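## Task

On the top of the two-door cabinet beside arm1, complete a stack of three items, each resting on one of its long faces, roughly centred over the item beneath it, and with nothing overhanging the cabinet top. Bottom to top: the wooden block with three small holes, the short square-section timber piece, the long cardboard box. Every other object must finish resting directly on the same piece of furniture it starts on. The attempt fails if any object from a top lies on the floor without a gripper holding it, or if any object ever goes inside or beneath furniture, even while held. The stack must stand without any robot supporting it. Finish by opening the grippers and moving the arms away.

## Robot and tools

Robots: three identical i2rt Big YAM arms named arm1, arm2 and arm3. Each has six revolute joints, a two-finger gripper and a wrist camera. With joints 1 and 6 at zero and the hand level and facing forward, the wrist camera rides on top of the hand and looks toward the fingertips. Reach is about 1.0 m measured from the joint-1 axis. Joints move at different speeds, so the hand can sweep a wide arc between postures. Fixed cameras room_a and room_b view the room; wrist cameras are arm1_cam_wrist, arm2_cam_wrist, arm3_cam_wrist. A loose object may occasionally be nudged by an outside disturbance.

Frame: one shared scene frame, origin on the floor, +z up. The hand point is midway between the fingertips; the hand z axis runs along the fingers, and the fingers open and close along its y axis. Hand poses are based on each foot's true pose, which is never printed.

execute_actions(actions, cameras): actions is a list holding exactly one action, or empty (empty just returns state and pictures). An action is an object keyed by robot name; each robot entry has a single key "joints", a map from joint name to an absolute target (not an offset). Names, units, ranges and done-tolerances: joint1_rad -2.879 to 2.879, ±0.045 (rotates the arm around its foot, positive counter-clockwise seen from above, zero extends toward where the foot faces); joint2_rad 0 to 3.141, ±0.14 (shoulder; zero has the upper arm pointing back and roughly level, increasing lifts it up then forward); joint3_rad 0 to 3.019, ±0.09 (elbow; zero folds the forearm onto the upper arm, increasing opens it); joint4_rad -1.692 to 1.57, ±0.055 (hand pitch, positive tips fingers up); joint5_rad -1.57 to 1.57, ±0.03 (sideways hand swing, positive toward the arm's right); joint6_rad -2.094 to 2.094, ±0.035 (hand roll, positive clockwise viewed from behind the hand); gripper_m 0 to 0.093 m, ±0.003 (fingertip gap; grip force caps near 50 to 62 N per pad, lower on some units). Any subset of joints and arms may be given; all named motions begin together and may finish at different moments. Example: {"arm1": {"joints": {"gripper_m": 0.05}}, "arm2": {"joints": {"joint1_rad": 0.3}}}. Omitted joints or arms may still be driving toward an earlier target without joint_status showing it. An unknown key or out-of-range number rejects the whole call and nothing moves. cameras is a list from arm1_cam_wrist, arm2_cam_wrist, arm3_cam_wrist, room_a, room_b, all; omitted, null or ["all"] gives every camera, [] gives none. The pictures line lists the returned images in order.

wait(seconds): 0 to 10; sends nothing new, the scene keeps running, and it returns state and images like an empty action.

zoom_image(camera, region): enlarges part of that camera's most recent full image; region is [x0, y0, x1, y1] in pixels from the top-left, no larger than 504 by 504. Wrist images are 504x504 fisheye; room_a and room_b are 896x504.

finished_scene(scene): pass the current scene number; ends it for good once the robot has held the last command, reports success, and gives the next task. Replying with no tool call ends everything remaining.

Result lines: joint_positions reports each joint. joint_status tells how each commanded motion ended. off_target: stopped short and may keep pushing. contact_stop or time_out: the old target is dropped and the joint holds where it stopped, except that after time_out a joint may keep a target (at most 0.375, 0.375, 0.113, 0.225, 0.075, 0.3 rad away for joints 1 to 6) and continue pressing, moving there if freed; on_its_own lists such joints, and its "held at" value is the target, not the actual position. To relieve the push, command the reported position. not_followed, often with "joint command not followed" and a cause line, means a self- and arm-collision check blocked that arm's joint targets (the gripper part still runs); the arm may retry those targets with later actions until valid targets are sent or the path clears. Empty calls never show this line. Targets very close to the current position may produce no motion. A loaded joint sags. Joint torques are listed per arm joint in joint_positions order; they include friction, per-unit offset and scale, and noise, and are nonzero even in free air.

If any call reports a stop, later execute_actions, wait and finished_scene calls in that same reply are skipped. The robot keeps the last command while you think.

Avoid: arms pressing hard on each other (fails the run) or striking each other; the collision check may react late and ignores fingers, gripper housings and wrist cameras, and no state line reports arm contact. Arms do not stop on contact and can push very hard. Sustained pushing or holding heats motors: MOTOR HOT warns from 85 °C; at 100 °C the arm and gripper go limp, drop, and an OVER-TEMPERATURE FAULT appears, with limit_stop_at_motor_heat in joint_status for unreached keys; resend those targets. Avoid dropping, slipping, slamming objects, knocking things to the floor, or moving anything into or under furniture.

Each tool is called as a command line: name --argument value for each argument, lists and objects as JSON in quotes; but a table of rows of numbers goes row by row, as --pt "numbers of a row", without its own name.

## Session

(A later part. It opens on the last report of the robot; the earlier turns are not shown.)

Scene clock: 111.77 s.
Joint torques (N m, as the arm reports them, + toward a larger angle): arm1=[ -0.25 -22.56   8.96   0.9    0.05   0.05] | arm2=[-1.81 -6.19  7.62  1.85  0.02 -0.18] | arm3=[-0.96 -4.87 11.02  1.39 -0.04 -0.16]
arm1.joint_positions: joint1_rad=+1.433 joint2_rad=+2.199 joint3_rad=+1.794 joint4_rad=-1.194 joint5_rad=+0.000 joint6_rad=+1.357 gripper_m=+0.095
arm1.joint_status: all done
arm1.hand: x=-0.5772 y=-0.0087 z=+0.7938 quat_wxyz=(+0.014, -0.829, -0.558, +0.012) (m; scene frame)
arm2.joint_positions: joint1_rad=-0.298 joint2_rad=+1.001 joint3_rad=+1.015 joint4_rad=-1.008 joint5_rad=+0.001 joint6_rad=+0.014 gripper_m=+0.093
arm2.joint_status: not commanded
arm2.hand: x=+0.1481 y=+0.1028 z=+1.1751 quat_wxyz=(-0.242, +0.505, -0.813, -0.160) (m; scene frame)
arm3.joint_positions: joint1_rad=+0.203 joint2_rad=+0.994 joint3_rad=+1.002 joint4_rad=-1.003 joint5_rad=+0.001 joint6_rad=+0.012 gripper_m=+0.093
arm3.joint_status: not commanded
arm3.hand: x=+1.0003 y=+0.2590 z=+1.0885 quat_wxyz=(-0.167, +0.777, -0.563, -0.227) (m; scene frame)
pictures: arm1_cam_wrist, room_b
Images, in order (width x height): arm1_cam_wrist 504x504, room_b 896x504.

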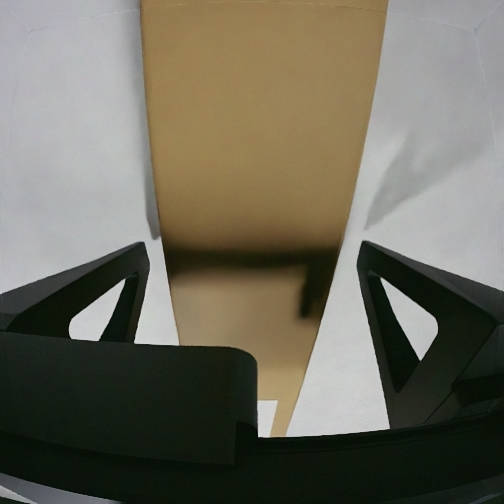

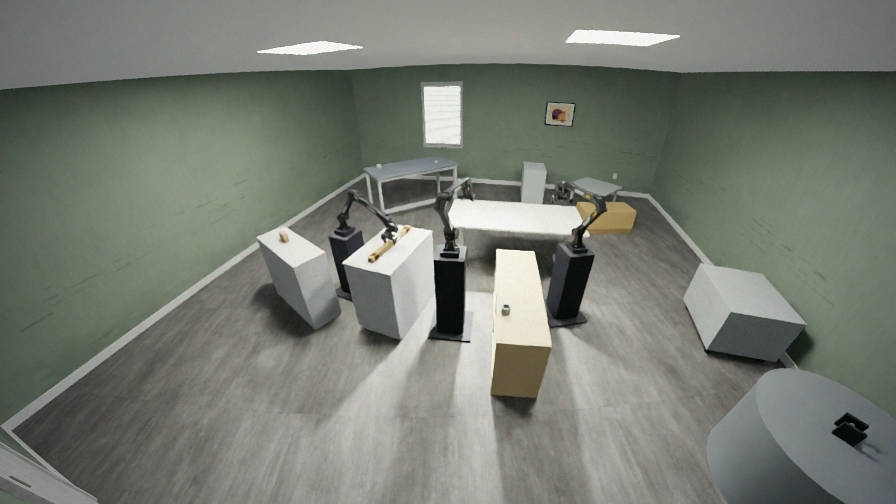

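execute_actions --actions '[{"arm1":{"joints":{"gripper_m":0.02}}}]' --cameras '["arm1_cam_wrist"]'

Scene clock: 112.60 s.
Joint torques (N m, as the arm reports them, + toward a larger angle): arm1=[ -0.24 -22.3    9.02   0.82   0.04   0.01] | arm2=[-2.03 -5.81  7.57  1.79  0.01 -0.17] | arm3=[-0.98 -4.9  11.01  1.38 -0.04 -0.15]
arm1.joint_positions: joint1_rad=+1.433 joint2_rad=+2.199 joint3_rad=+1.794 joint4_rad=-1.193 joint5_rad=+0.000 joint6_rad=+1.361 gripper_m=+0.050
arm1.joint_status: gripper_m off_target (ended at +0.050, target +0.020)
arm1.hand: x=-0.5769 y=-0.0089 z=+0.7938 quat_wxyz=(+0.013, -0.831, -0.556, +0.012) (m; scene frame)
arm2.joint_positions: joint1_rad=-0.298 joint2_rad=+1.001 joint3_rad=+1.015 joint4_rad=-1.008 joint5_rad=+0.001 joint6_rad=+0.014 gripper_m=+0.093
arm2.joint_status: not commanded
arm2.hand: x=+0.1481 y=+0.1028 z=+1.1751 quat_wxyz=(-0.242, +0.505, -0.813, -0.160) (m; scene frame)
arm3.joint_positions: joint1_rad=+0.203 joint2_rad=+0.994 joint3_rad=+1.002 joint4_rad=-1.003 joint5_rad=+0.001 joint6_rad=+0.012 gripper_m=+0.093
arm3.joint_status: not commanded
arm3.hand: x=+1.0003 y=+0.2590 z=+1.0885 quat_wxyz=(-0.167, +0.777, -0.563, -0.227) (m; scene frame)
pictures: arm1_cam_wrist
Images, in order (width x height): arm1_cam_wrist 504x504.

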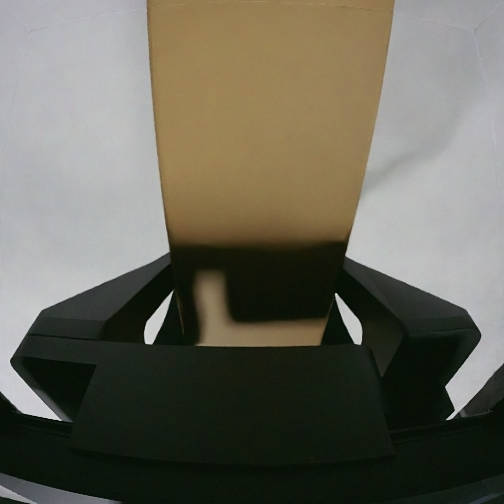

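execute_actions --actions '[{"arm1":{"joints":{"joint2_rad":1.96,"joint3_rad":2.02,"joint4_rad":-1.586,"gripper_m":0.02}}}]' --cameras '["room_b"]'

execute_actions --actions '[{"arm1":{"joints":{"joint1_rad":-0.84,"joint6_rad":1.02,"gripper_m":0.02}}}]' --cameras '["room_a","room_b","arm1_cam_wrist"]'

Scene clock: 114.87 s.
Joint torques (N m, as the arm reports them, + toward a larger angle): arm1=[ -0.22 -20.47  10.82   0.23   0.05   0.01] | arm2=[-1.97 -5.6   7.54  1.83  0.   -0.17] | arm3=[-0.99 -4.93 11.03  1.39 -0.03 -0.16]
arm1.joint_positions: joint1_rad=+1.433 joint2_rad=+1.980 joint3_rad=+2.002 joint4_rad=-1.579 joint5_rad=+0.000 joint6_rad=+1.361 gripper_m=+0.050
arm1.joint_status: gripper_m off_target (ended at +0.050, target +0.020); the others done
arm1.hand: x=-0.5941 y=+0.0059 z=+1.0067 quat_wxyz=(-0.005, -0.831, -0.557, +0.004) (m; scene frame)
arm2.joint_positions: joint1_rad=-0.298 joint2_rad=+1.001 joint3_rad=+1.015 joint4_rad=-1.008 joint5_rad=+0.001 joint6_rad=+0.014 gripper_m=+0.093
arm2.joint_status: not commanded
arm2.hand: x=+0.1481 y=+0.1028 z=+1.1751 quat_wxyz=(-0.242, +0.505, -0.813, -0.160) (m; scene frame)
arm3.joint_positions: joint1_rad=+0.203 joint2_rad=+0.994 joint3_rad=+1.002 joint4_rad=-1.003 joint5_rad=+0.001 joint6_rad=+0.012 gripper_m=+0.093
arm3.joint_status: not commanded
arm3.hand: x=+1.0003 y=+0.2590 z=+1.0885 quat_wxyz=(-0.167, +0.777, -0.563, -0.227) (m; scene frame)
pictures: room_b
Images, in order (width x height): room_b 896x504.

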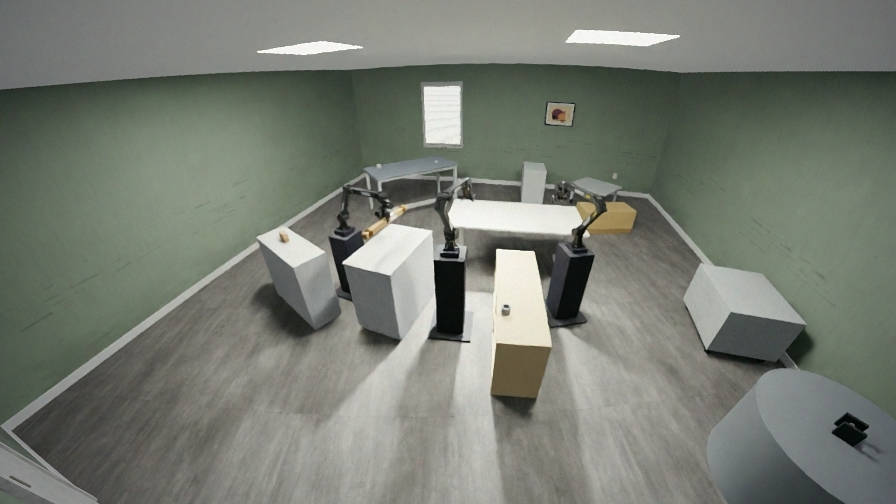

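Scene clock: 117.30 s.
Joint torques (N m, as the arm reports them, + toward a larger angle): arm1=[  0.32 -20.38  10.87   0.31  -0.03  -0.22] | arm2=[-1.97 -6.09  7.59  1.74  0.01 -0.16] | arm3=[-0.97 -4.87 11.03  1.39 -0.04 -0.15]
arm1.joint_positions: joint1_rad=-0.845 joint2_rad=+1.980 joint3_rad=+2.002 joint4_rad=-1.579 joint5_rad=+0.001 joint6_rad=+1.036 gripper_m=+0.050
arm1.joint_status: gripper_m off_target (ended at +0.050, target +0.020); the others done
arm1.hand: x=-1.7041 y=+0.1955 z=+1.0185 quat_wxyz=(-0.009, -0.926, +0.377, +0.010) (m; scene frame)
arm2.joint_positions: joint1_rad=-0.298 joint2_rad=+1.001 joint3_rad=+1.015 joint4_rad=-1.008 joint5_rad=+0.001 joint6_rad=+0.014 gripper_m=+0.093
arm2.joint_status: not commanded
arm2.hand: x=+0.1481 y=+0.1028 z=+1.1751 quat_wxyz=(-0.242, +0.505, -0.813, -0.160) (m; scene frame)
arm3.joint_positions: joint1_rad=+0.203 joint2_rad=+0.994 joint3_rad=+1.002 joint4_rad=-1.003 joint5_rad=+0.001 joint6_rad=+0.012 gripper_m=+0.093
arm3.joint_status: not commanded
arm3.hand: x=+1.0003 y=+0.2590 z=+1.0885 quat_wxyz=(-0.167, +0.777, -0.563, -0.227) (m; scene frame)
pictures: arm1_cam_wrist, room_a, room_b
Images, in order (width x height): arm1_cam_wrist 504x504, room_a 896x504, room_b 896x504.

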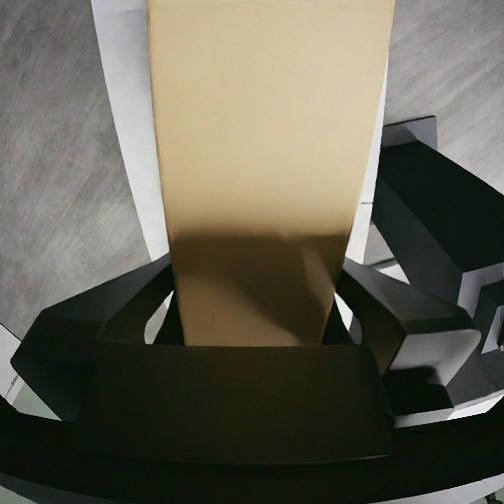

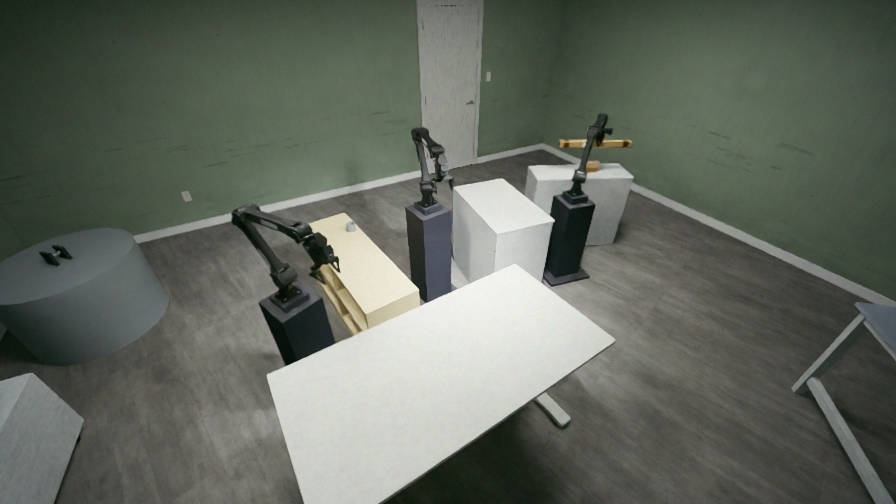

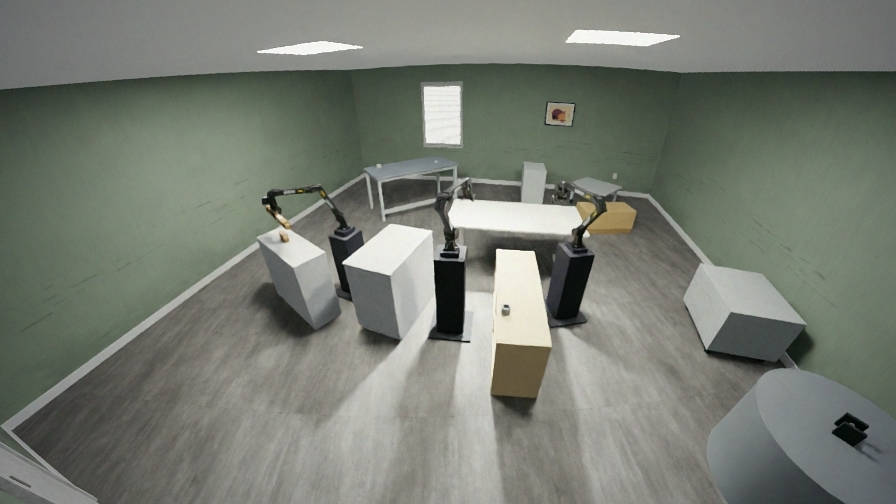

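zoom_image --camera "room_a" --region '[510, 100, 660, 220]'

zoom_image --camera "room_b" --region '[240, 170, 370, 280]'

Region (510, 100, 660, 220) of room_a's 896x504 image, scaled by 3.360, with more detail than that image has; it fills the top 403 rows of this view, and the rest is white.

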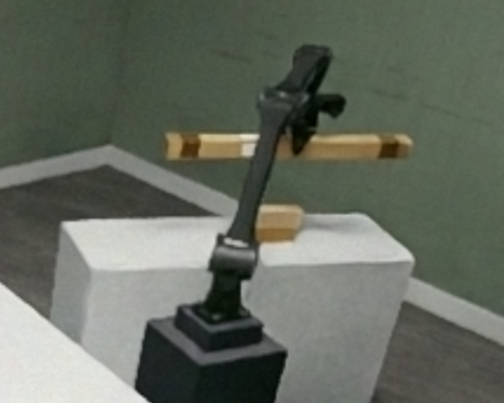

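Region (240, 170, 370, 280) of room_b's 896x504 image, scaled by 3.877, with more detail than that image has; it fills the top 426 rows of this view, and the rest is white.

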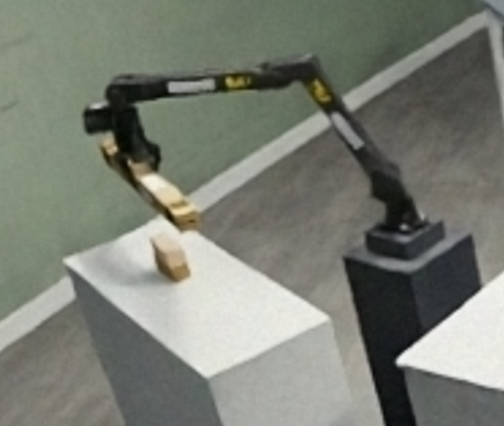

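execute_actions --actions '[{"arm1":{"joints":{"joint1_rad":-0.825,"joint2_rad":1.97,"joint3_rad":1.80,"joint4_rad":-1.405,"gripper_m":0.02}}}]' --cameras '["room_a","room_b","arm1_cam_wrist"]'

zoom_image --camera "room_a" --region '[520, 110, 650, 210]'

zoom_image --camera "room_b" --region '[245, 180, 345, 270]'

Scene clock: 120.27 s.
Joint torques (N m, as the arm reports them, + toward a larger angle): arm1=[  0.05 -20.27   9.73   0.97  -0.03  -0.21] | arm2=[-1.98 -5.79  7.61  1.81  0.03 -0.18] | arm3=[-1.03 -4.84 11.03  1.39 -0.03 -0.15]
arm1.joint_positions: joint1_rad=-0.831 joint2_rad=+1.986 joint3_rad=+1.793 joint4_rad=-1.414 joint5_rad=+0.001 joint6_rad=+1.036 gripper_m=+0.050
arm1.joint_status: gripper_m off_target (ended at +0.050, target +0.020); the others done
arm1.hand: x=-1.6863 y=+0.1915 z=+0.9356 quat_wxyz=(+0.006, -0.929, +0.370, -0.010) (m; scene frame)
arm2.joint_positions: joint1_rad=-0.298 joint2_rad=+1.001 joint3_rad=+1.015 joint4_rad=-1.008 joint5_rad=+0.001 joint6_rad=+0.014 gripper_m=+0.093
arm2.joint_status: not commanded
arm2.hand: x=+0.1481 y=+0.1028 z=+1.1751 quat_wxyz=(-0.242, +0.505, -0.813, -0.160) (m; scene frame)
arm3.joint_positions: joint1_rad=+0.203 joint2_rad=+0.994 joint3_rad=+1.002 joint4_rad=-1.003 joint5_rad=+0.001 joint6_rad=+0.012 gripper_m=+0.093
arm3.joint_status: not commanded
arm3.hand: x=+1.0003 y=+0.2590 z=+1.0885 quat_wxyz=(-0.167, +0.777, -0.563, -0.227) (m; scene frame)
pictures: arm1_cam_wrist, room_a, room_b
Images, in order (width x height): arm1_cam_wrist 504x504, room_a 896x504, room_b 896x504.

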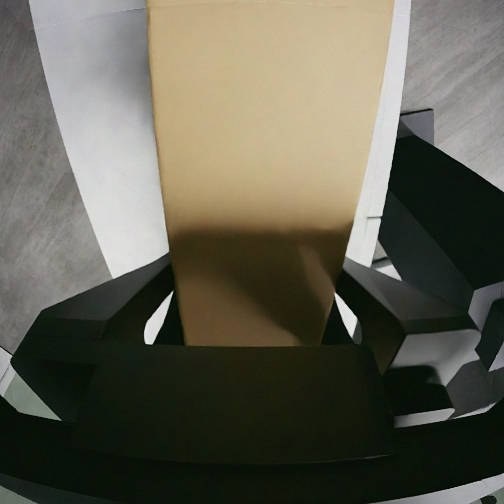

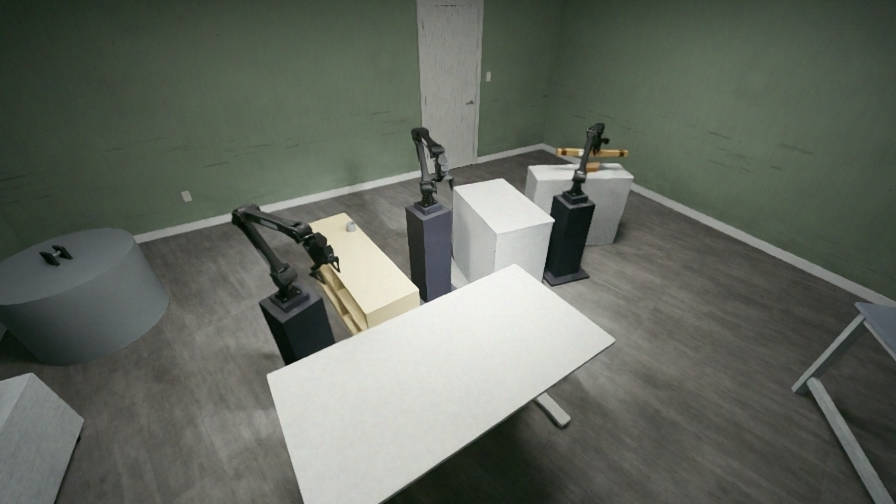

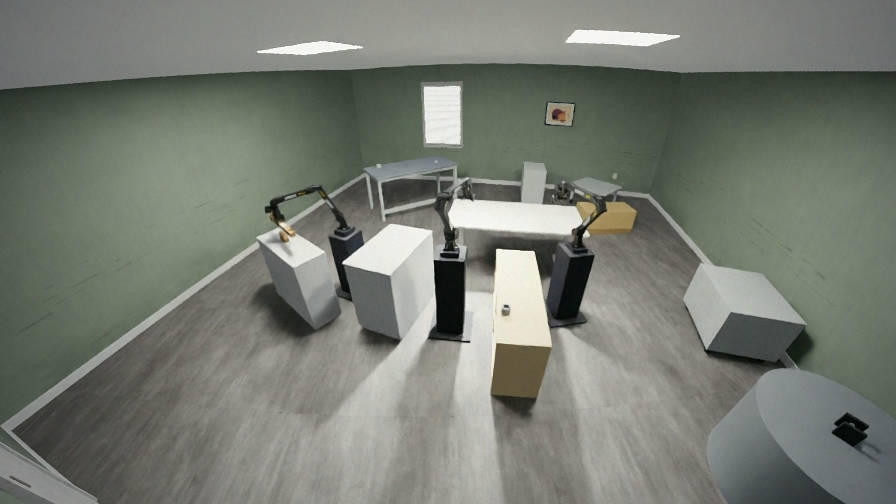

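Region (520, 110, 650, 210) of room_a's 896x504 image, scaled by 3.877, with more detail than that image has; it fills the top 388 rows of this view, and the rest is white.

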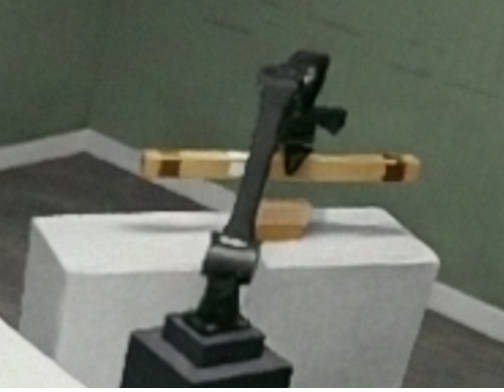

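Region (245, 180, 345, 270) of room_b's 896x504 image, scaled by 5.040, with more detail than that image has; it fills the top 454 rows of this view, and the rest is white.

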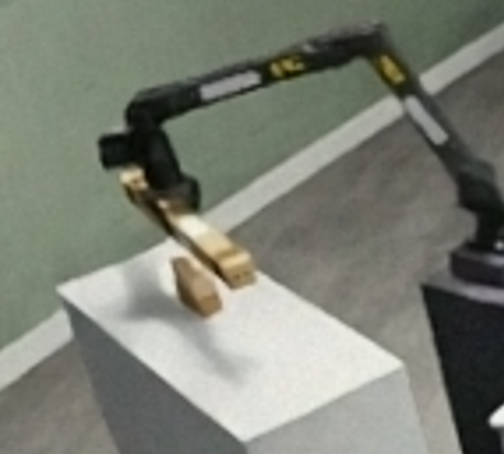

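execute_actions --actions '[{"arm1":{"joints":{"joint2_rad":1.99,"joint3_rad":1.74,"joint4_rad":-1.315,"gripper_m":0.02}}}]' --cameras '["room_a","room_b","arm1_cam_wrist"]'

zoom_image --camera "room_a" --region '[520, 110, 650, 210]'

zoom_image --camera "room_b" --region '[245, 180, 345, 270]'

Scene clock: 122.57 s.
Joint torques (N m, as the arm reports them, + toward a larger angle): arm1=[  0.15 -19.04   9.09   1.03  -0.02  -0.21] | arm2=[-2.12 -5.53  7.62  1.83  0.02 -0.18] | arm3=[-0.98 -4.93 11.03  1.4  -0.04 -0.15]
arm1.joint_positions: joint1_rad=-0.831 joint2_rad=+1.997 joint3_rad=+1.738 joint4_rad=-1.325 joint5_rad=+0.001 joint6_rad=+1.036 gripper_m=+0.050
arm1.joint_status: gripper_m off_target (ended at +0.050, target +0.020); the others done
arm1.hand: x=-1.6901 y=+0.1903 z=+0.9090 quat_wxyz=(-0.001, -0.929, +0.370, +0.000) (m; scene frame)
arm2.joint_positions: joint1_rad=-0.298 joint2_rad=+1.001 joint3_rad=+1.015 joint4_rad=-1.008 joint5_rad=+0.001 joint6_rad=+0.014 gripper_m=+0.093
arm2.joint_status: not commanded
arm2.hand: x=+0.1481 y=+0.1028 z=+1.1751 quat_wxyz=(-0.242, +0.505, -0.813, -0.160) (m; scene frame)
arm3.joint_positions: joint1_rad=+0.203 joint2_rad=+0.994 joint3_rad=+1.002 joint4_rad=-1.003 joint5_rad=+0.001 joint6_rad=+0.012 gripper_m=+0.093
arm3.joint_status: not commanded
arm3.hand: x=+1.0003 y=+0.2590 z=+1.0885 quat_wxyz=(-0.167, +0.777, -0.563, -0.227) (m; scene frame)
pictures: arm1_cam_wrist, room_a, room_b
Images, in order (width x height): arm1_cam_wrist 504x504, room_a 896x504, room_b 896x504.

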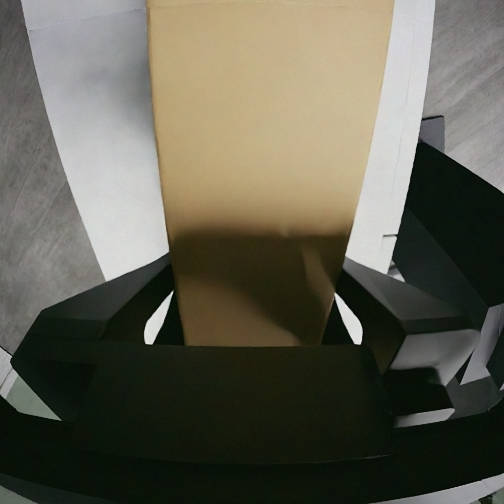

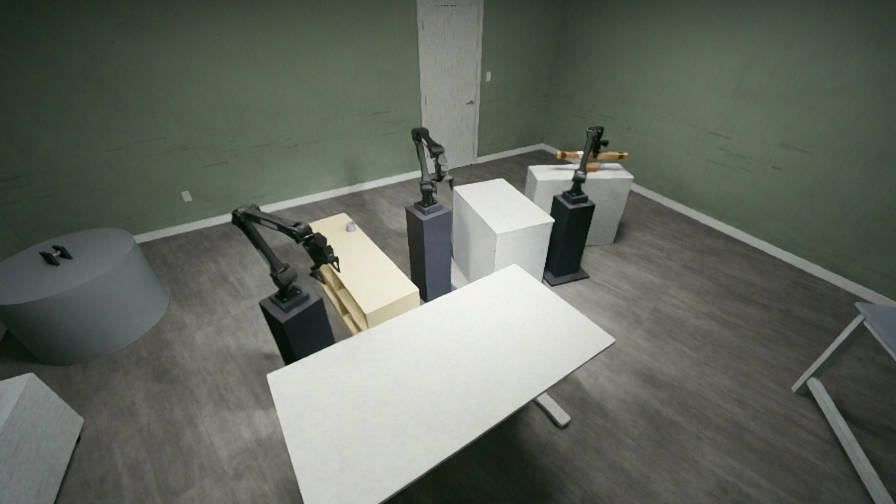

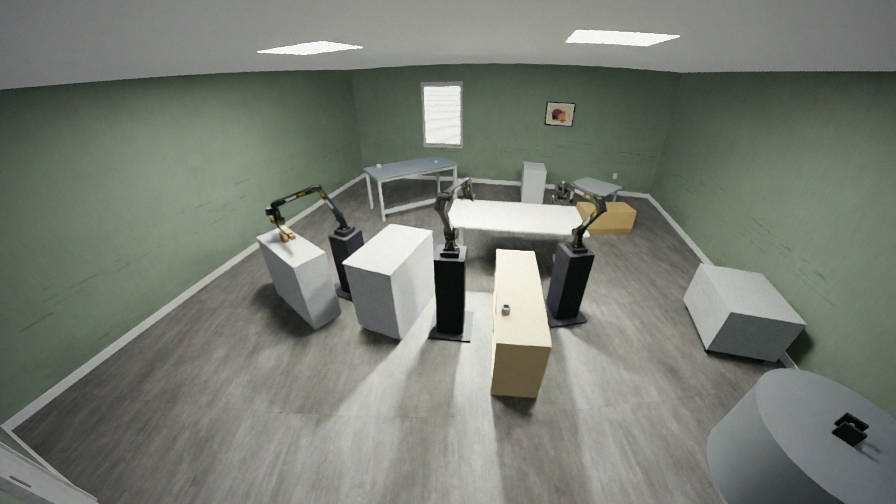

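Region (520, 110, 650, 210) of room_a's 896x504 image, scaled by 3.877, with more detail than that image has; it fills the top 388 rows of this view, and the rest is white.

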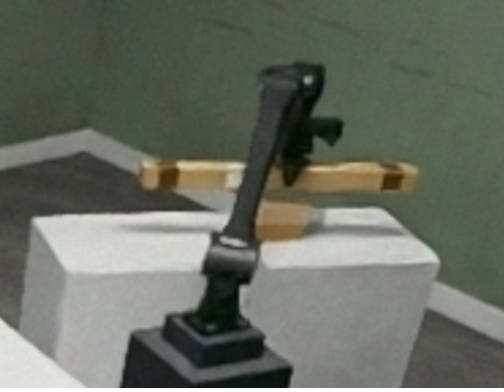

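Region (245, 180, 345, 270) of room_b's 896x504 image, scaled by 5.040, with more detail than that image has; it fills the top 454 rows of this view, and the rest is white.

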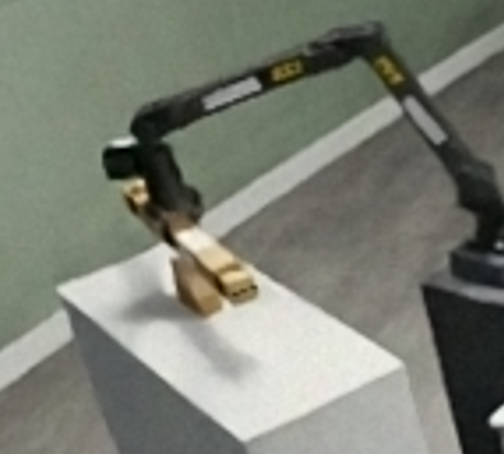

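zoom_image --camera "room_b" --region '[262, 210, 312, 255]'

Region (262, 210, 312, 255) of room_b's 896x504 image, scaled by 10.080, with more detail than that image has; it fills the top 454 rows of this view, and the rest is white.

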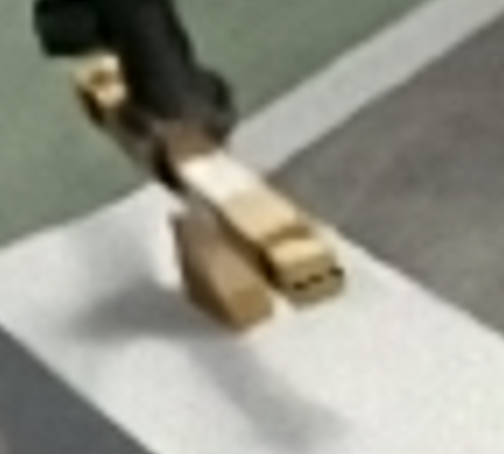

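execute_actions --actions '[{"arm1":{"joints":{"joint2_rad":2.03,"joint4_rad":-1.285,"gripper_m":0.02}}}]' --cameras '["room_a"]'

zoom_image --camera "room_a" --region '[540, 130, 640, 200]'

Scene clock: 126.43 s.
Joint torques (N m, as the arm reports them, + toward a larger angle): arm1=[  0.15 -19.79   8.99   1.    -0.03  -0.21] | arm2=[-1.79 -5.82  7.53  1.79  0.01 -0.19] | arm3=[-0.97 -4.89 11.02  1.38 -0.03 -0.15]
arm1.joint_positions: joint1_rad=-0.831 joint2_rad=+2.038 joint3_rad=+1.738 joint4_rad=-1.294 joint5_rad=+0.001 joint6_rad=+1.036 gripper_m=+0.050
arm1.joint_status: gripper_m off_target (ended at +0.050, target +0.020); the others done
arm1.hand: x=-1.6961 y=+0.1885 z=+0.8847 quat_wxyz=(+0.002, -0.929, +0.370, -0.004) (m; scene frame)
arm2.joint_positions: joint1_rad=-0.298 joint2_rad=+1.001 joint3_rad=+1.015 joint4_rad=-1.008 joint5_rad=+0.001 joint6_rad=+0.014 gripper_m=+0.093
arm2.joint_status: not commanded
arm2.hand: x=+0.1481 y=+0.1028 z=+1.1751 quat_wxyz=(-0.242, +0.505, -0.813, -0.160) (m; scene frame)
arm3.joint_positions: joint1_rad=+0.203 joint2_rad=+0.994 joint3_rad=+1.002 joint4_rad=-1.003 joint5_rad=+0.001 joint6_rad=+0.012 gripper_m=+0.093
arm3.joint_status: not commanded
arm3.hand: x=+1.0003 y=+0.2590 z=+1.0885 quat_wxyz=(-0.167, +0.777, -0.563, -0.227) (m; scene frame)
pictures: room_a
Images, in order (width x height): room_a 896x504.

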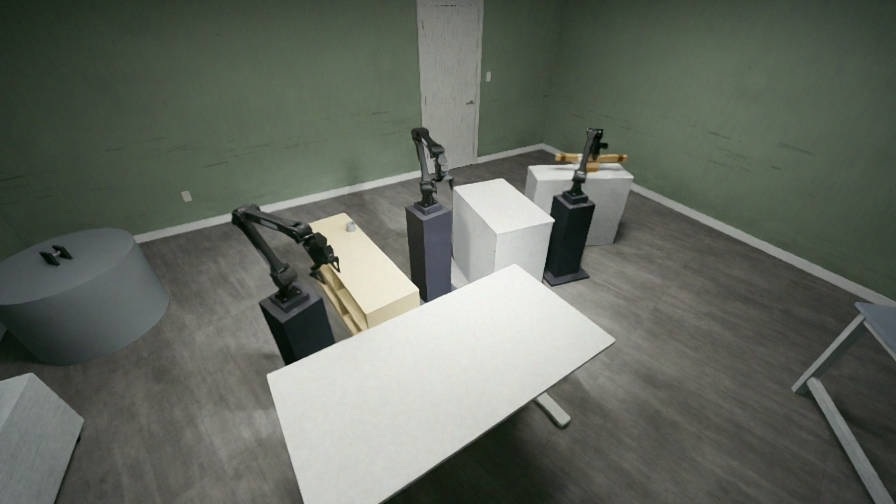

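Region (540, 130, 640, 200) of room_a's 896x504 image, scaled by 5.040, with more detail than that image has; it fills the top 353 rows of this view, and the rest is white.

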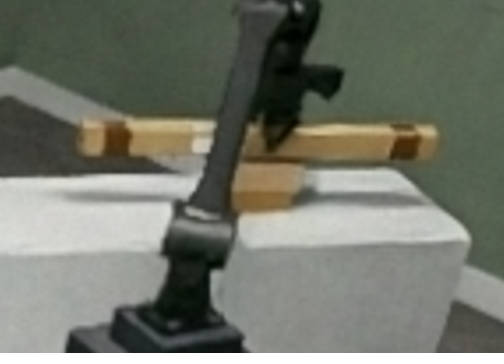

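execute_actions --actions '[{"arm1":{"joints":{"joint2_rad":1.985,"gripper_m":0.02}}}]' --cameras '[]'

Scene clock: 128.13 s.
Joint torques (N m, as the arm reports them, + toward a larger angle): arm1=[  0.12 -20.34   9.17   1.06  -0.02  -0.22] | arm2=[-1.97 -6.03  7.53  1.82  0.01 -0.16] | arm3=[-1.01 -4.9  11.03  1.4  -0.04 -0.16]
arm1.joint_positions: joint1_rad=-0.831 joint2_rad=+2.005 joint3_rad=+1.738 joint4_rad=-1.294 joint5_rad=+0.001 joint6_rad=+1.036 gripper_m=+0.050
arm1.joint_status: gripper_m off_target (ended at +0.050, target +0.020); the others done
arm1.hand: x=-1.6972 y=+0.1883 z=+0.9044 quat_wxyz=(-0.008, -0.929, +0.370, +0.009) (m; scene frame)
arm2.joint_positions: joint1_rad=-0.298 joint2_rad=+1.001 joint3_rad=+1.015 joint4_rad=-1.008 joint5_rad=+0.001 joint6_rad=+0.014 gripper_m=+0.093
arm2.joint_status: not commanded
arm2.hand: x=+0.1481 y=+0.1028 z=+1.1751 quat_wxyz=(-0.242, +0.505, -0.813, -0.160) (m; scene frame)
arm3.joint_positions: joint1_rad=+0.203 joint2_rad=+0.994 joint3_rad=+1.002 joint4_rad=-1.003 joint5_rad=+0.001 joint6_rad=+0.012 gripper_m=+0.093
arm3.joint_status: not commanded
arm3.hand: x=+1.0003 y=+0.2590 z=+1.0885 quat_wxyz=(-0.167, +0.777, -0.563, -0.227) (m; scene frame)
pictures: none
No camera images: the call's "cameras" was empty. Leave "cameras" out to get every camera's image.

execute_actions --actions '[{"arm1":{"joints":{"joint3_rad":1.695,"joint4_rad":-1.26,"gripper_m":0.02}}}]' --cameras '["room_a","arm1_cam_wrist"]'

zoom_image --camera "room_a" --region '[540, 130, 640, 200]'

Scene clock: 129.20 s.
Joint torques (N m, as the arm reports them, + toward a larger angle): arm1=[  0.14 -19.7    9.1    1.02  -0.02  -0.21] | arm2=[-1.92 -5.72  7.51  1.79  0.02 -0.18] | arm3=[-0.97 -4.86 11.02  1.39 -0.03 -0.16]
arm1.joint_positions: joint1_rad=-0.831 joint2_rad=+2.003 joint3_rad=+1.692 joint4_rad=-1.270 joint5_rad=+0.001 joint6_rad=+1.036 gripper_m=+0.050
arm1.joint_status: gripper_m off_target (ended at +0.050, target +0.020); the others done
arm1.hand: x=-1.6875 y=+0.1910 z=+0.8884 quat_wxyz=(-0.002, -0.929, +0.370, +0.001) (m; scene frame)
arm2.joint_positions: joint1_rad=-0.298 joint2_rad=+1.001 joint3_rad=+1.015 joint4_rad=-1.008 joint5_rad=+0.001 joint6_rad=+0.014 gripper_m=+0.093
arm2.joint_status: not commanded
arm2.hand: x=+0.1481 y=+0.1028 z=+1.1751 quat_wxyz=(-0.242, +0.505, -0.813, -0.160) (m; scene frame)
arm3.joint_positions: joint1_rad=+0.203 joint2_rad=+0.994 joint3_rad=+1.002 joint4_rad=-1.003 joint5_rad=+0.001 joint6_rad=+0.012 gripper_m=+0.093
arm3.joint_status: not commanded
arm3.hand: x=+1.0003 y=+0.2590 z=+1.0885 quat_wxyz=(-0.167, +0.777, -0.563, -0.227) (m; scene frame)
pictures: arm1_cam_wrist, room_a
Images, in order (width x height): arm1_cam_wrist 504x504, room_a 896x504.

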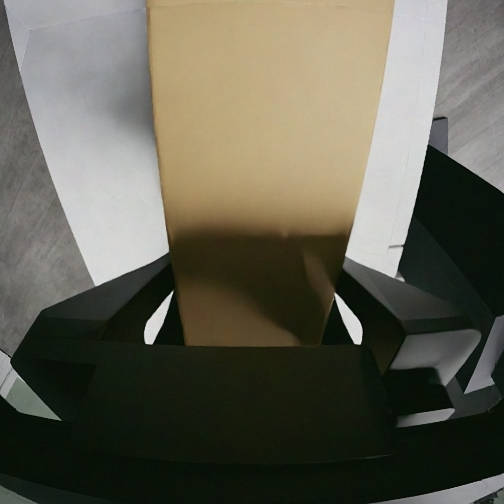

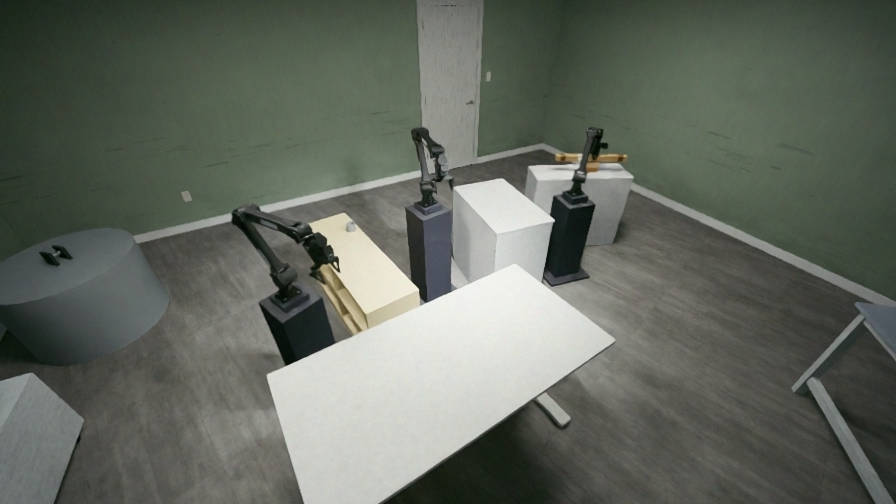

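Region (540, 130, 640, 200) of room_a's 896x504 image, scaled by 5.040, with more detail than that image has; it fills the top 353 rows of this view, and the rest is white.

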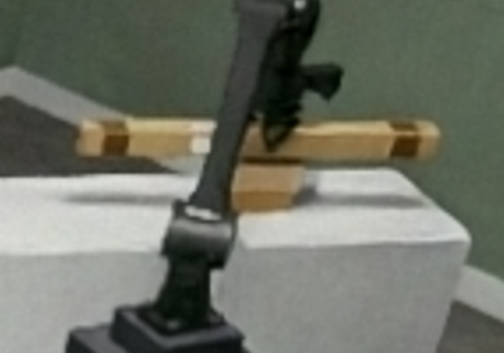

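execute_actions --actions '[{"arm1":{"joints":{"joint2_rad":2.02,"joint4_rad":-1.25,"gripper_m":0.02}}}]' --cameras '["room_a"]'

zoom_image --camera "room_a" --region '[540, 130, 640, 200]'

Scene clock: 130.27 s.
Joint torques (N m, as the arm reports them, + toward a larger angle): arm1=[  0.17 -18.68   9.09   1.03  -0.03  -0.21] | arm2=[-1.93 -6.05  7.64  1.85  0.01 -0.16] | arm3=[-0.97 -4.88 11.02  1.4  -0.04 -0.15]
arm1.joint_positions: joint1_rad=-0.831 joint2_rad=+2.021 joint3_rad=+1.692 joint4_rad=-1.259 joint5_rad=+0.001 joint6_rad=+1.036 gripper_m=+0.050
arm1.joint_status: gripper_m off_target (ended at +0.050, target +0.020); the others done
arm1.hand: x=-1.6891 y=+0.1905 z=+0.8778 quat_wxyz=(+0.001, -0.929, +0.370, -0.002) (m; scene frame)
arm2.joint_positions: joint1_rad=-0.298 joint2_rad=+1.001 joint3_rad=+1.015 joint4_rad=-1.008 joint5_rad=+0.001 joint6_rad=+0.014 gripper_m=+0.093
arm2.joint_status: not commanded
arm2.hand: x=+0.1481 y=+0.1028 z=+1.1751 quat_wxyz=(-0.242, +0.505, -0.813, -0.160) (m; scene frame)
arm3.joint_positions: joint1_rad=+0.203 joint2_rad=+0.994 joint3_rad=+1.002 joint4_rad=-1.003 joint5_rad=+0.001 joint6_rad=+0.012 gripper_m=+0.093
arm3.joint_status: not commanded
arm3.hand: x=+1.0003 y=+0.2590 z=+1.0885 quat_wxyz=(-0.167, +0.777, -0.563, -0.227) (m; scene frame)
pictures: room_a
Images, in order (width x height): room_a 896x504.

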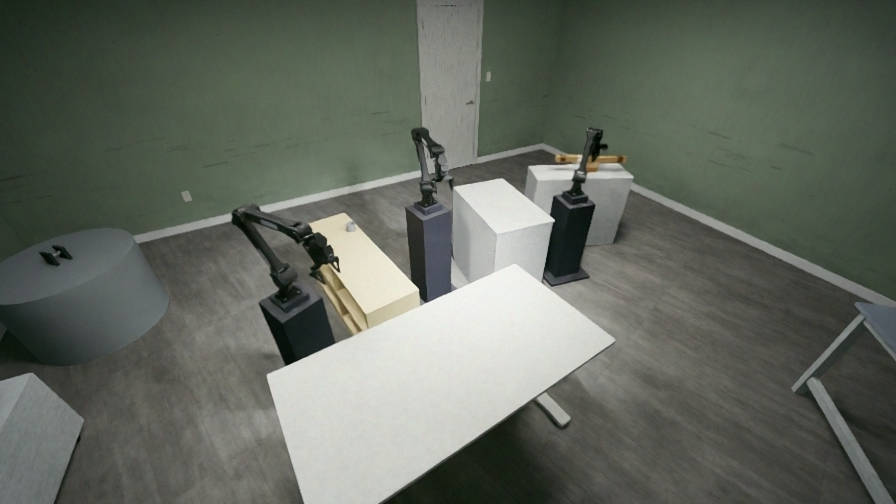

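Region (540, 130, 640, 200) of room_a's 896x504 image, scaled by 5.040, with more detail than that image has; it fills the top 353 rows of this view, and the rest is white.

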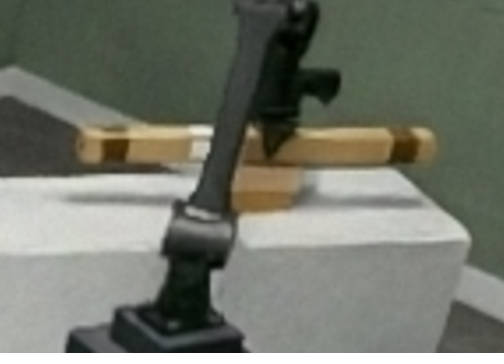

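execute_actions --actions '[{"arm1":{"joints":{"joint2_rad":2.045,"joint4_rad":-1.235,"gripper_m":0.02}}}]' --cameras '["room_a"]'

zoom_image --camera "room_a" --region '[540, 130, 640, 200]'

Scene clock: 131.07 s.
Joint torques (N m, as the arm reports them, + toward a larger angle): arm1=[ -0.02 -17.82   9.04   1.03  -0.04  -0.21] | arm2=[-2.04 -5.91  7.62  1.84  0.01 -0.19] | arm3=[-1.03 -4.89 11.02  1.39 -0.04 -0.15]
arm1.joint_positions: joint1_rad=-0.831 joint2_rad=+2.035 joint3_rad=+1.692 joint4_rad=-1.245 joint5_rad=+0.001 joint6_rad=+1.036 gripper_m=+0.050
arm1.joint_status: gripper_m off_target (ended at +0.050, target +0.020); the others done
arm1.hand: x=-1.6918 y=+0.1898 z=+0.8697 quat_wxyz=(+0.000, -0.929, +0.370, -0.002) (m; scene frame)
arm2.joint_positions: joint1_rad=-0.298 joint2_rad=+1.001 joint3_rad=+1.015 joint4_rad=-1.008 joint5_rad=+0.001 joint6_rad=+0.014 gripper_m=+0.093
arm2.joint_status: not commanded
arm2.hand: x=+0.1481 y=+0.1028 z=+1.1751 quat_wxyz=(-0.242, +0.505, -0.813, -0.160) (m; scene frame)
arm3.joint_positions: joint1_rad=+0.203 joint2_rad=+0.994 joint3_rad=+1.002 joint4_rad=-1.003 joint5_rad=+0.001 joint6_rad=+0.012 gripper_m=+0.093
arm3.joint_status: not commanded
arm3.hand: x=+1.0003 y=+0.2590 z=+1.0885 quat_wxyz=(-0.167, +0.777, -0.563, -0.227) (m; scene frame)
pictures: room_a
Images, in order (width x height): room_a 896x504.

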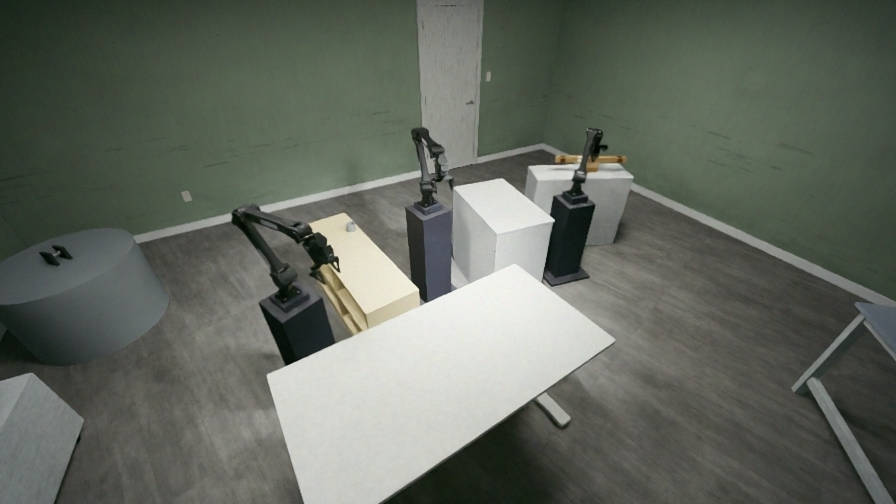

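Region (540, 130, 640, 200) of room_a's 896x504 image, scaled by 5.040, with more detail than that image has; it fills the top 353 rows of this view, and the rest is white.

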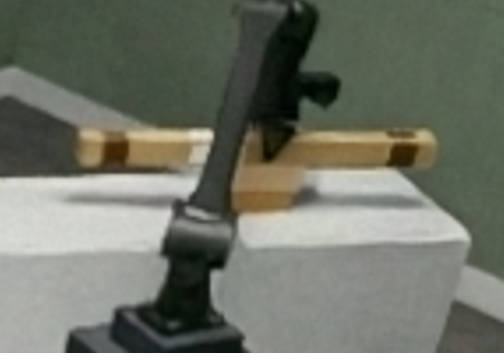

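execute_actions --actions '[{"arm1":{"joints":{"joint2_rad":2.07,"joint4_rad":-1.22,"gripper_m":0.02}}}]' --cameras '["room_a","room_b"]'

zoom_image --camera "room_a" --region '[540, 130, 640, 200]'

zoom_image --camera "room_b" --region '[252, 195, 322, 260]'

Scene clock: 131.83 s.
Joint torques (N m, as the arm reports them, + toward a larger angle): arm1=[  0.14 -15.68   9.06   1.65  -0.03  -0.21] | arm2=[-1.87 -5.93  7.62  1.85  0.   -0.17] | arm3=[-0.96 -4.88 11.02  1.4  -0.04 -0.16]
arm1.joint_positions: joint1_rad=-0.831 joint2_rad=+2.035 joint3_rad=+1.692 joint4_rad=-1.243 joint5_rad=+0.001 joint6_rad=+1.036 gripper_m=+0.050
arm1.joint_status: gripper_m off_target (ended at +0.050, target +0.020); the others done
arm1.hand: x=-1.6923 y=+0.1896 z=+0.8693 quat_wxyz=(+0.000, -0.929, +0.370, -0.001) (m; scene frame)
arm2.joint_positions: joint1_rad=-0.298 joint2_rad=+1.001 joint3_rad=+1.015 joint4_rad=-1.008 joint5_rad=+0.001 joint6_rad=+0.014 gripper_m=+0.093
arm2.joint_status: not commanded
arm2.hand: x=+0.1481 y=+0.1028 z=+1.1751 quat_wxyz=(-0.242, +0.505, -0.813, -0.160) (m; scene frame)
arm3.joint_positions: joint1_rad=+0.203 joint2_rad=+0.994 joint3_rad=+1.002 joint4_rad=-1.003 joint5_rad=+0.001 joint6_rad=+0.012 gripper_m=+0.093
arm3.joint_status: not commanded
arm3.hand: x=+1.0003 y=+0.2590 z=+1.0885 quat_wxyz=(-0.167, +0.777, -0.563, -0.227) (m; scene frame)
pictures: room_a, room_b
Images, in order (width x height): room_a 896x504, room_b 896x504.

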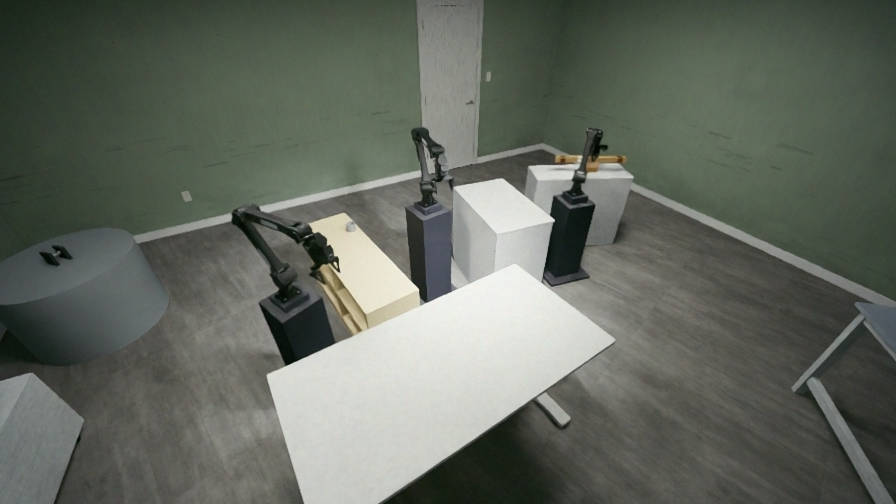

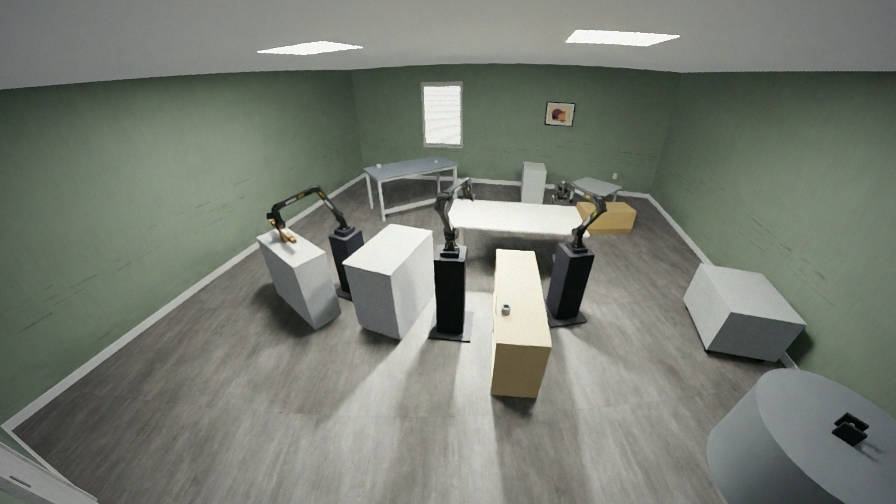

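Region (540, 130, 640, 200) of room_a's 896x504 image, scaled by 5.040, with more detail than that image has; it fills the top 353 rows of this view, and the rest is white.

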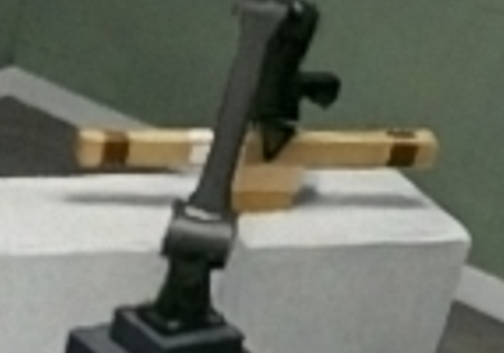

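Region (252, 195, 322, 260) of room_b's 896x504 image, scaled by 7.200, with more detail than that image has; it fills the top 468 rows of this view, and the rest is white.

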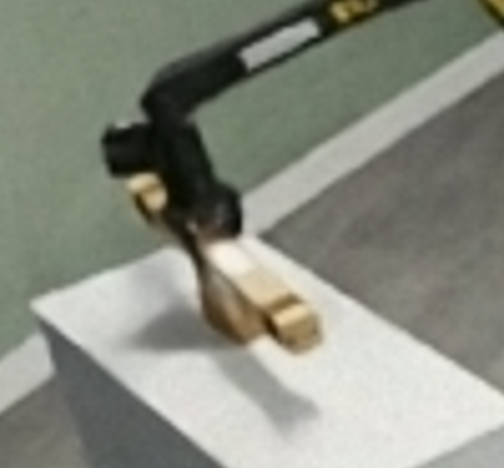

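execute_actions --actions '[{"arm1":{"joints":{"joint2_rad":2.04,"joint4_rad":-1.243,"gripper_m":0.093}}}]' --cameras '["room_a","arm1_cam_wrist"]'

zoom_image --camera "room_a" --region '[540, 130, 640, 200]'

Scene clock: 132.83 s.
Joint torques (N m, as the arm reports them, + toward a larger angle): arm1=[  0.13 -18.52   9.04   0.55  -0.03  -0.21] | arm2=[-1.93 -5.86  7.62  1.8   0.03 -0.18] | arm3=[-0.99 -4.86 11.01  1.38 -0.04 -0.15]
arm1.joint_positions: joint1_rad=-0.831 joint2_rad=+2.037 joint3_rad=+1.692 joint4_rad=-1.243 joint5_rad=+0.001 joint6_rad=+1.036 gripper_m=+0.093
arm1.joint_status: all done
arm1.hand: x=-1.6921 y=+0.1897 z=+0.8681 quat_wxyz=(+0.001, -0.929, +0.370, -0.002) (m; scene frame)
arm2.joint_positions: joint1_rad=-0.298 joint2_rad=+1.001 joint3_rad=+1.015 joint4_rad=-1.008 joint5_rad=+0.001 joint6_rad=+0.014 gripper_m=+0.093
arm2.joint_status: not commanded
arm2.hand: x=+0.1481 y=+0.1028 z=+1.1751 quat_wxyz=(-0.242, +0.505, -0.813, -0.160) (m; scene frame)
arm3.joint_positions: joint1_rad=+0.203 joint2_rad=+0.994 joint3_rad=+1.002 joint4_rad=-1.003 joint5_rad=+0.001 joint6_rad=+0.012 gripper_m=+0.093
arm3.joint_status: not commanded
arm3.hand: x=+1.0003 y=+0.2590 z=+1.0885 quat_wxyz=(-0.167, +0.777, -0.563, -0.227) (m; scene frame)
pictures: arm1_cam_wrist, room_a
Images, in order (width x height): arm1_cam_wrist 504x504, room_a 896x504.

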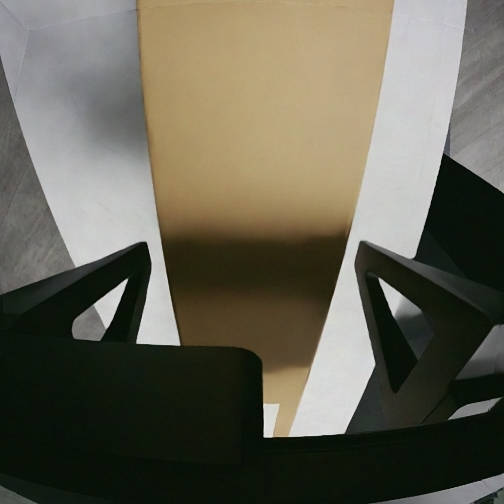

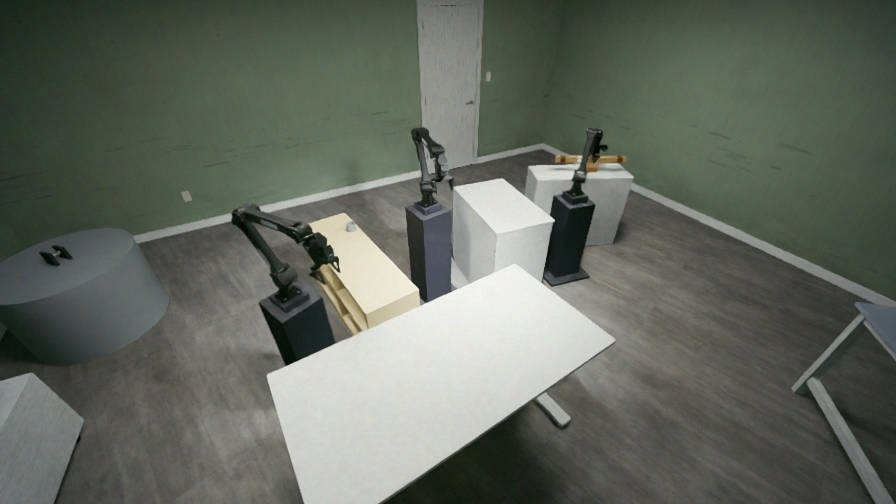

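Region (540, 130, 640, 200) of room_a's 896x504 image, scaled by 5.040, with more detail than that image has; it fills the top 353 rows of this view, and the rest is white.

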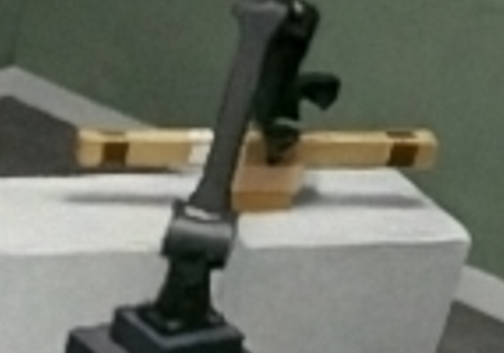

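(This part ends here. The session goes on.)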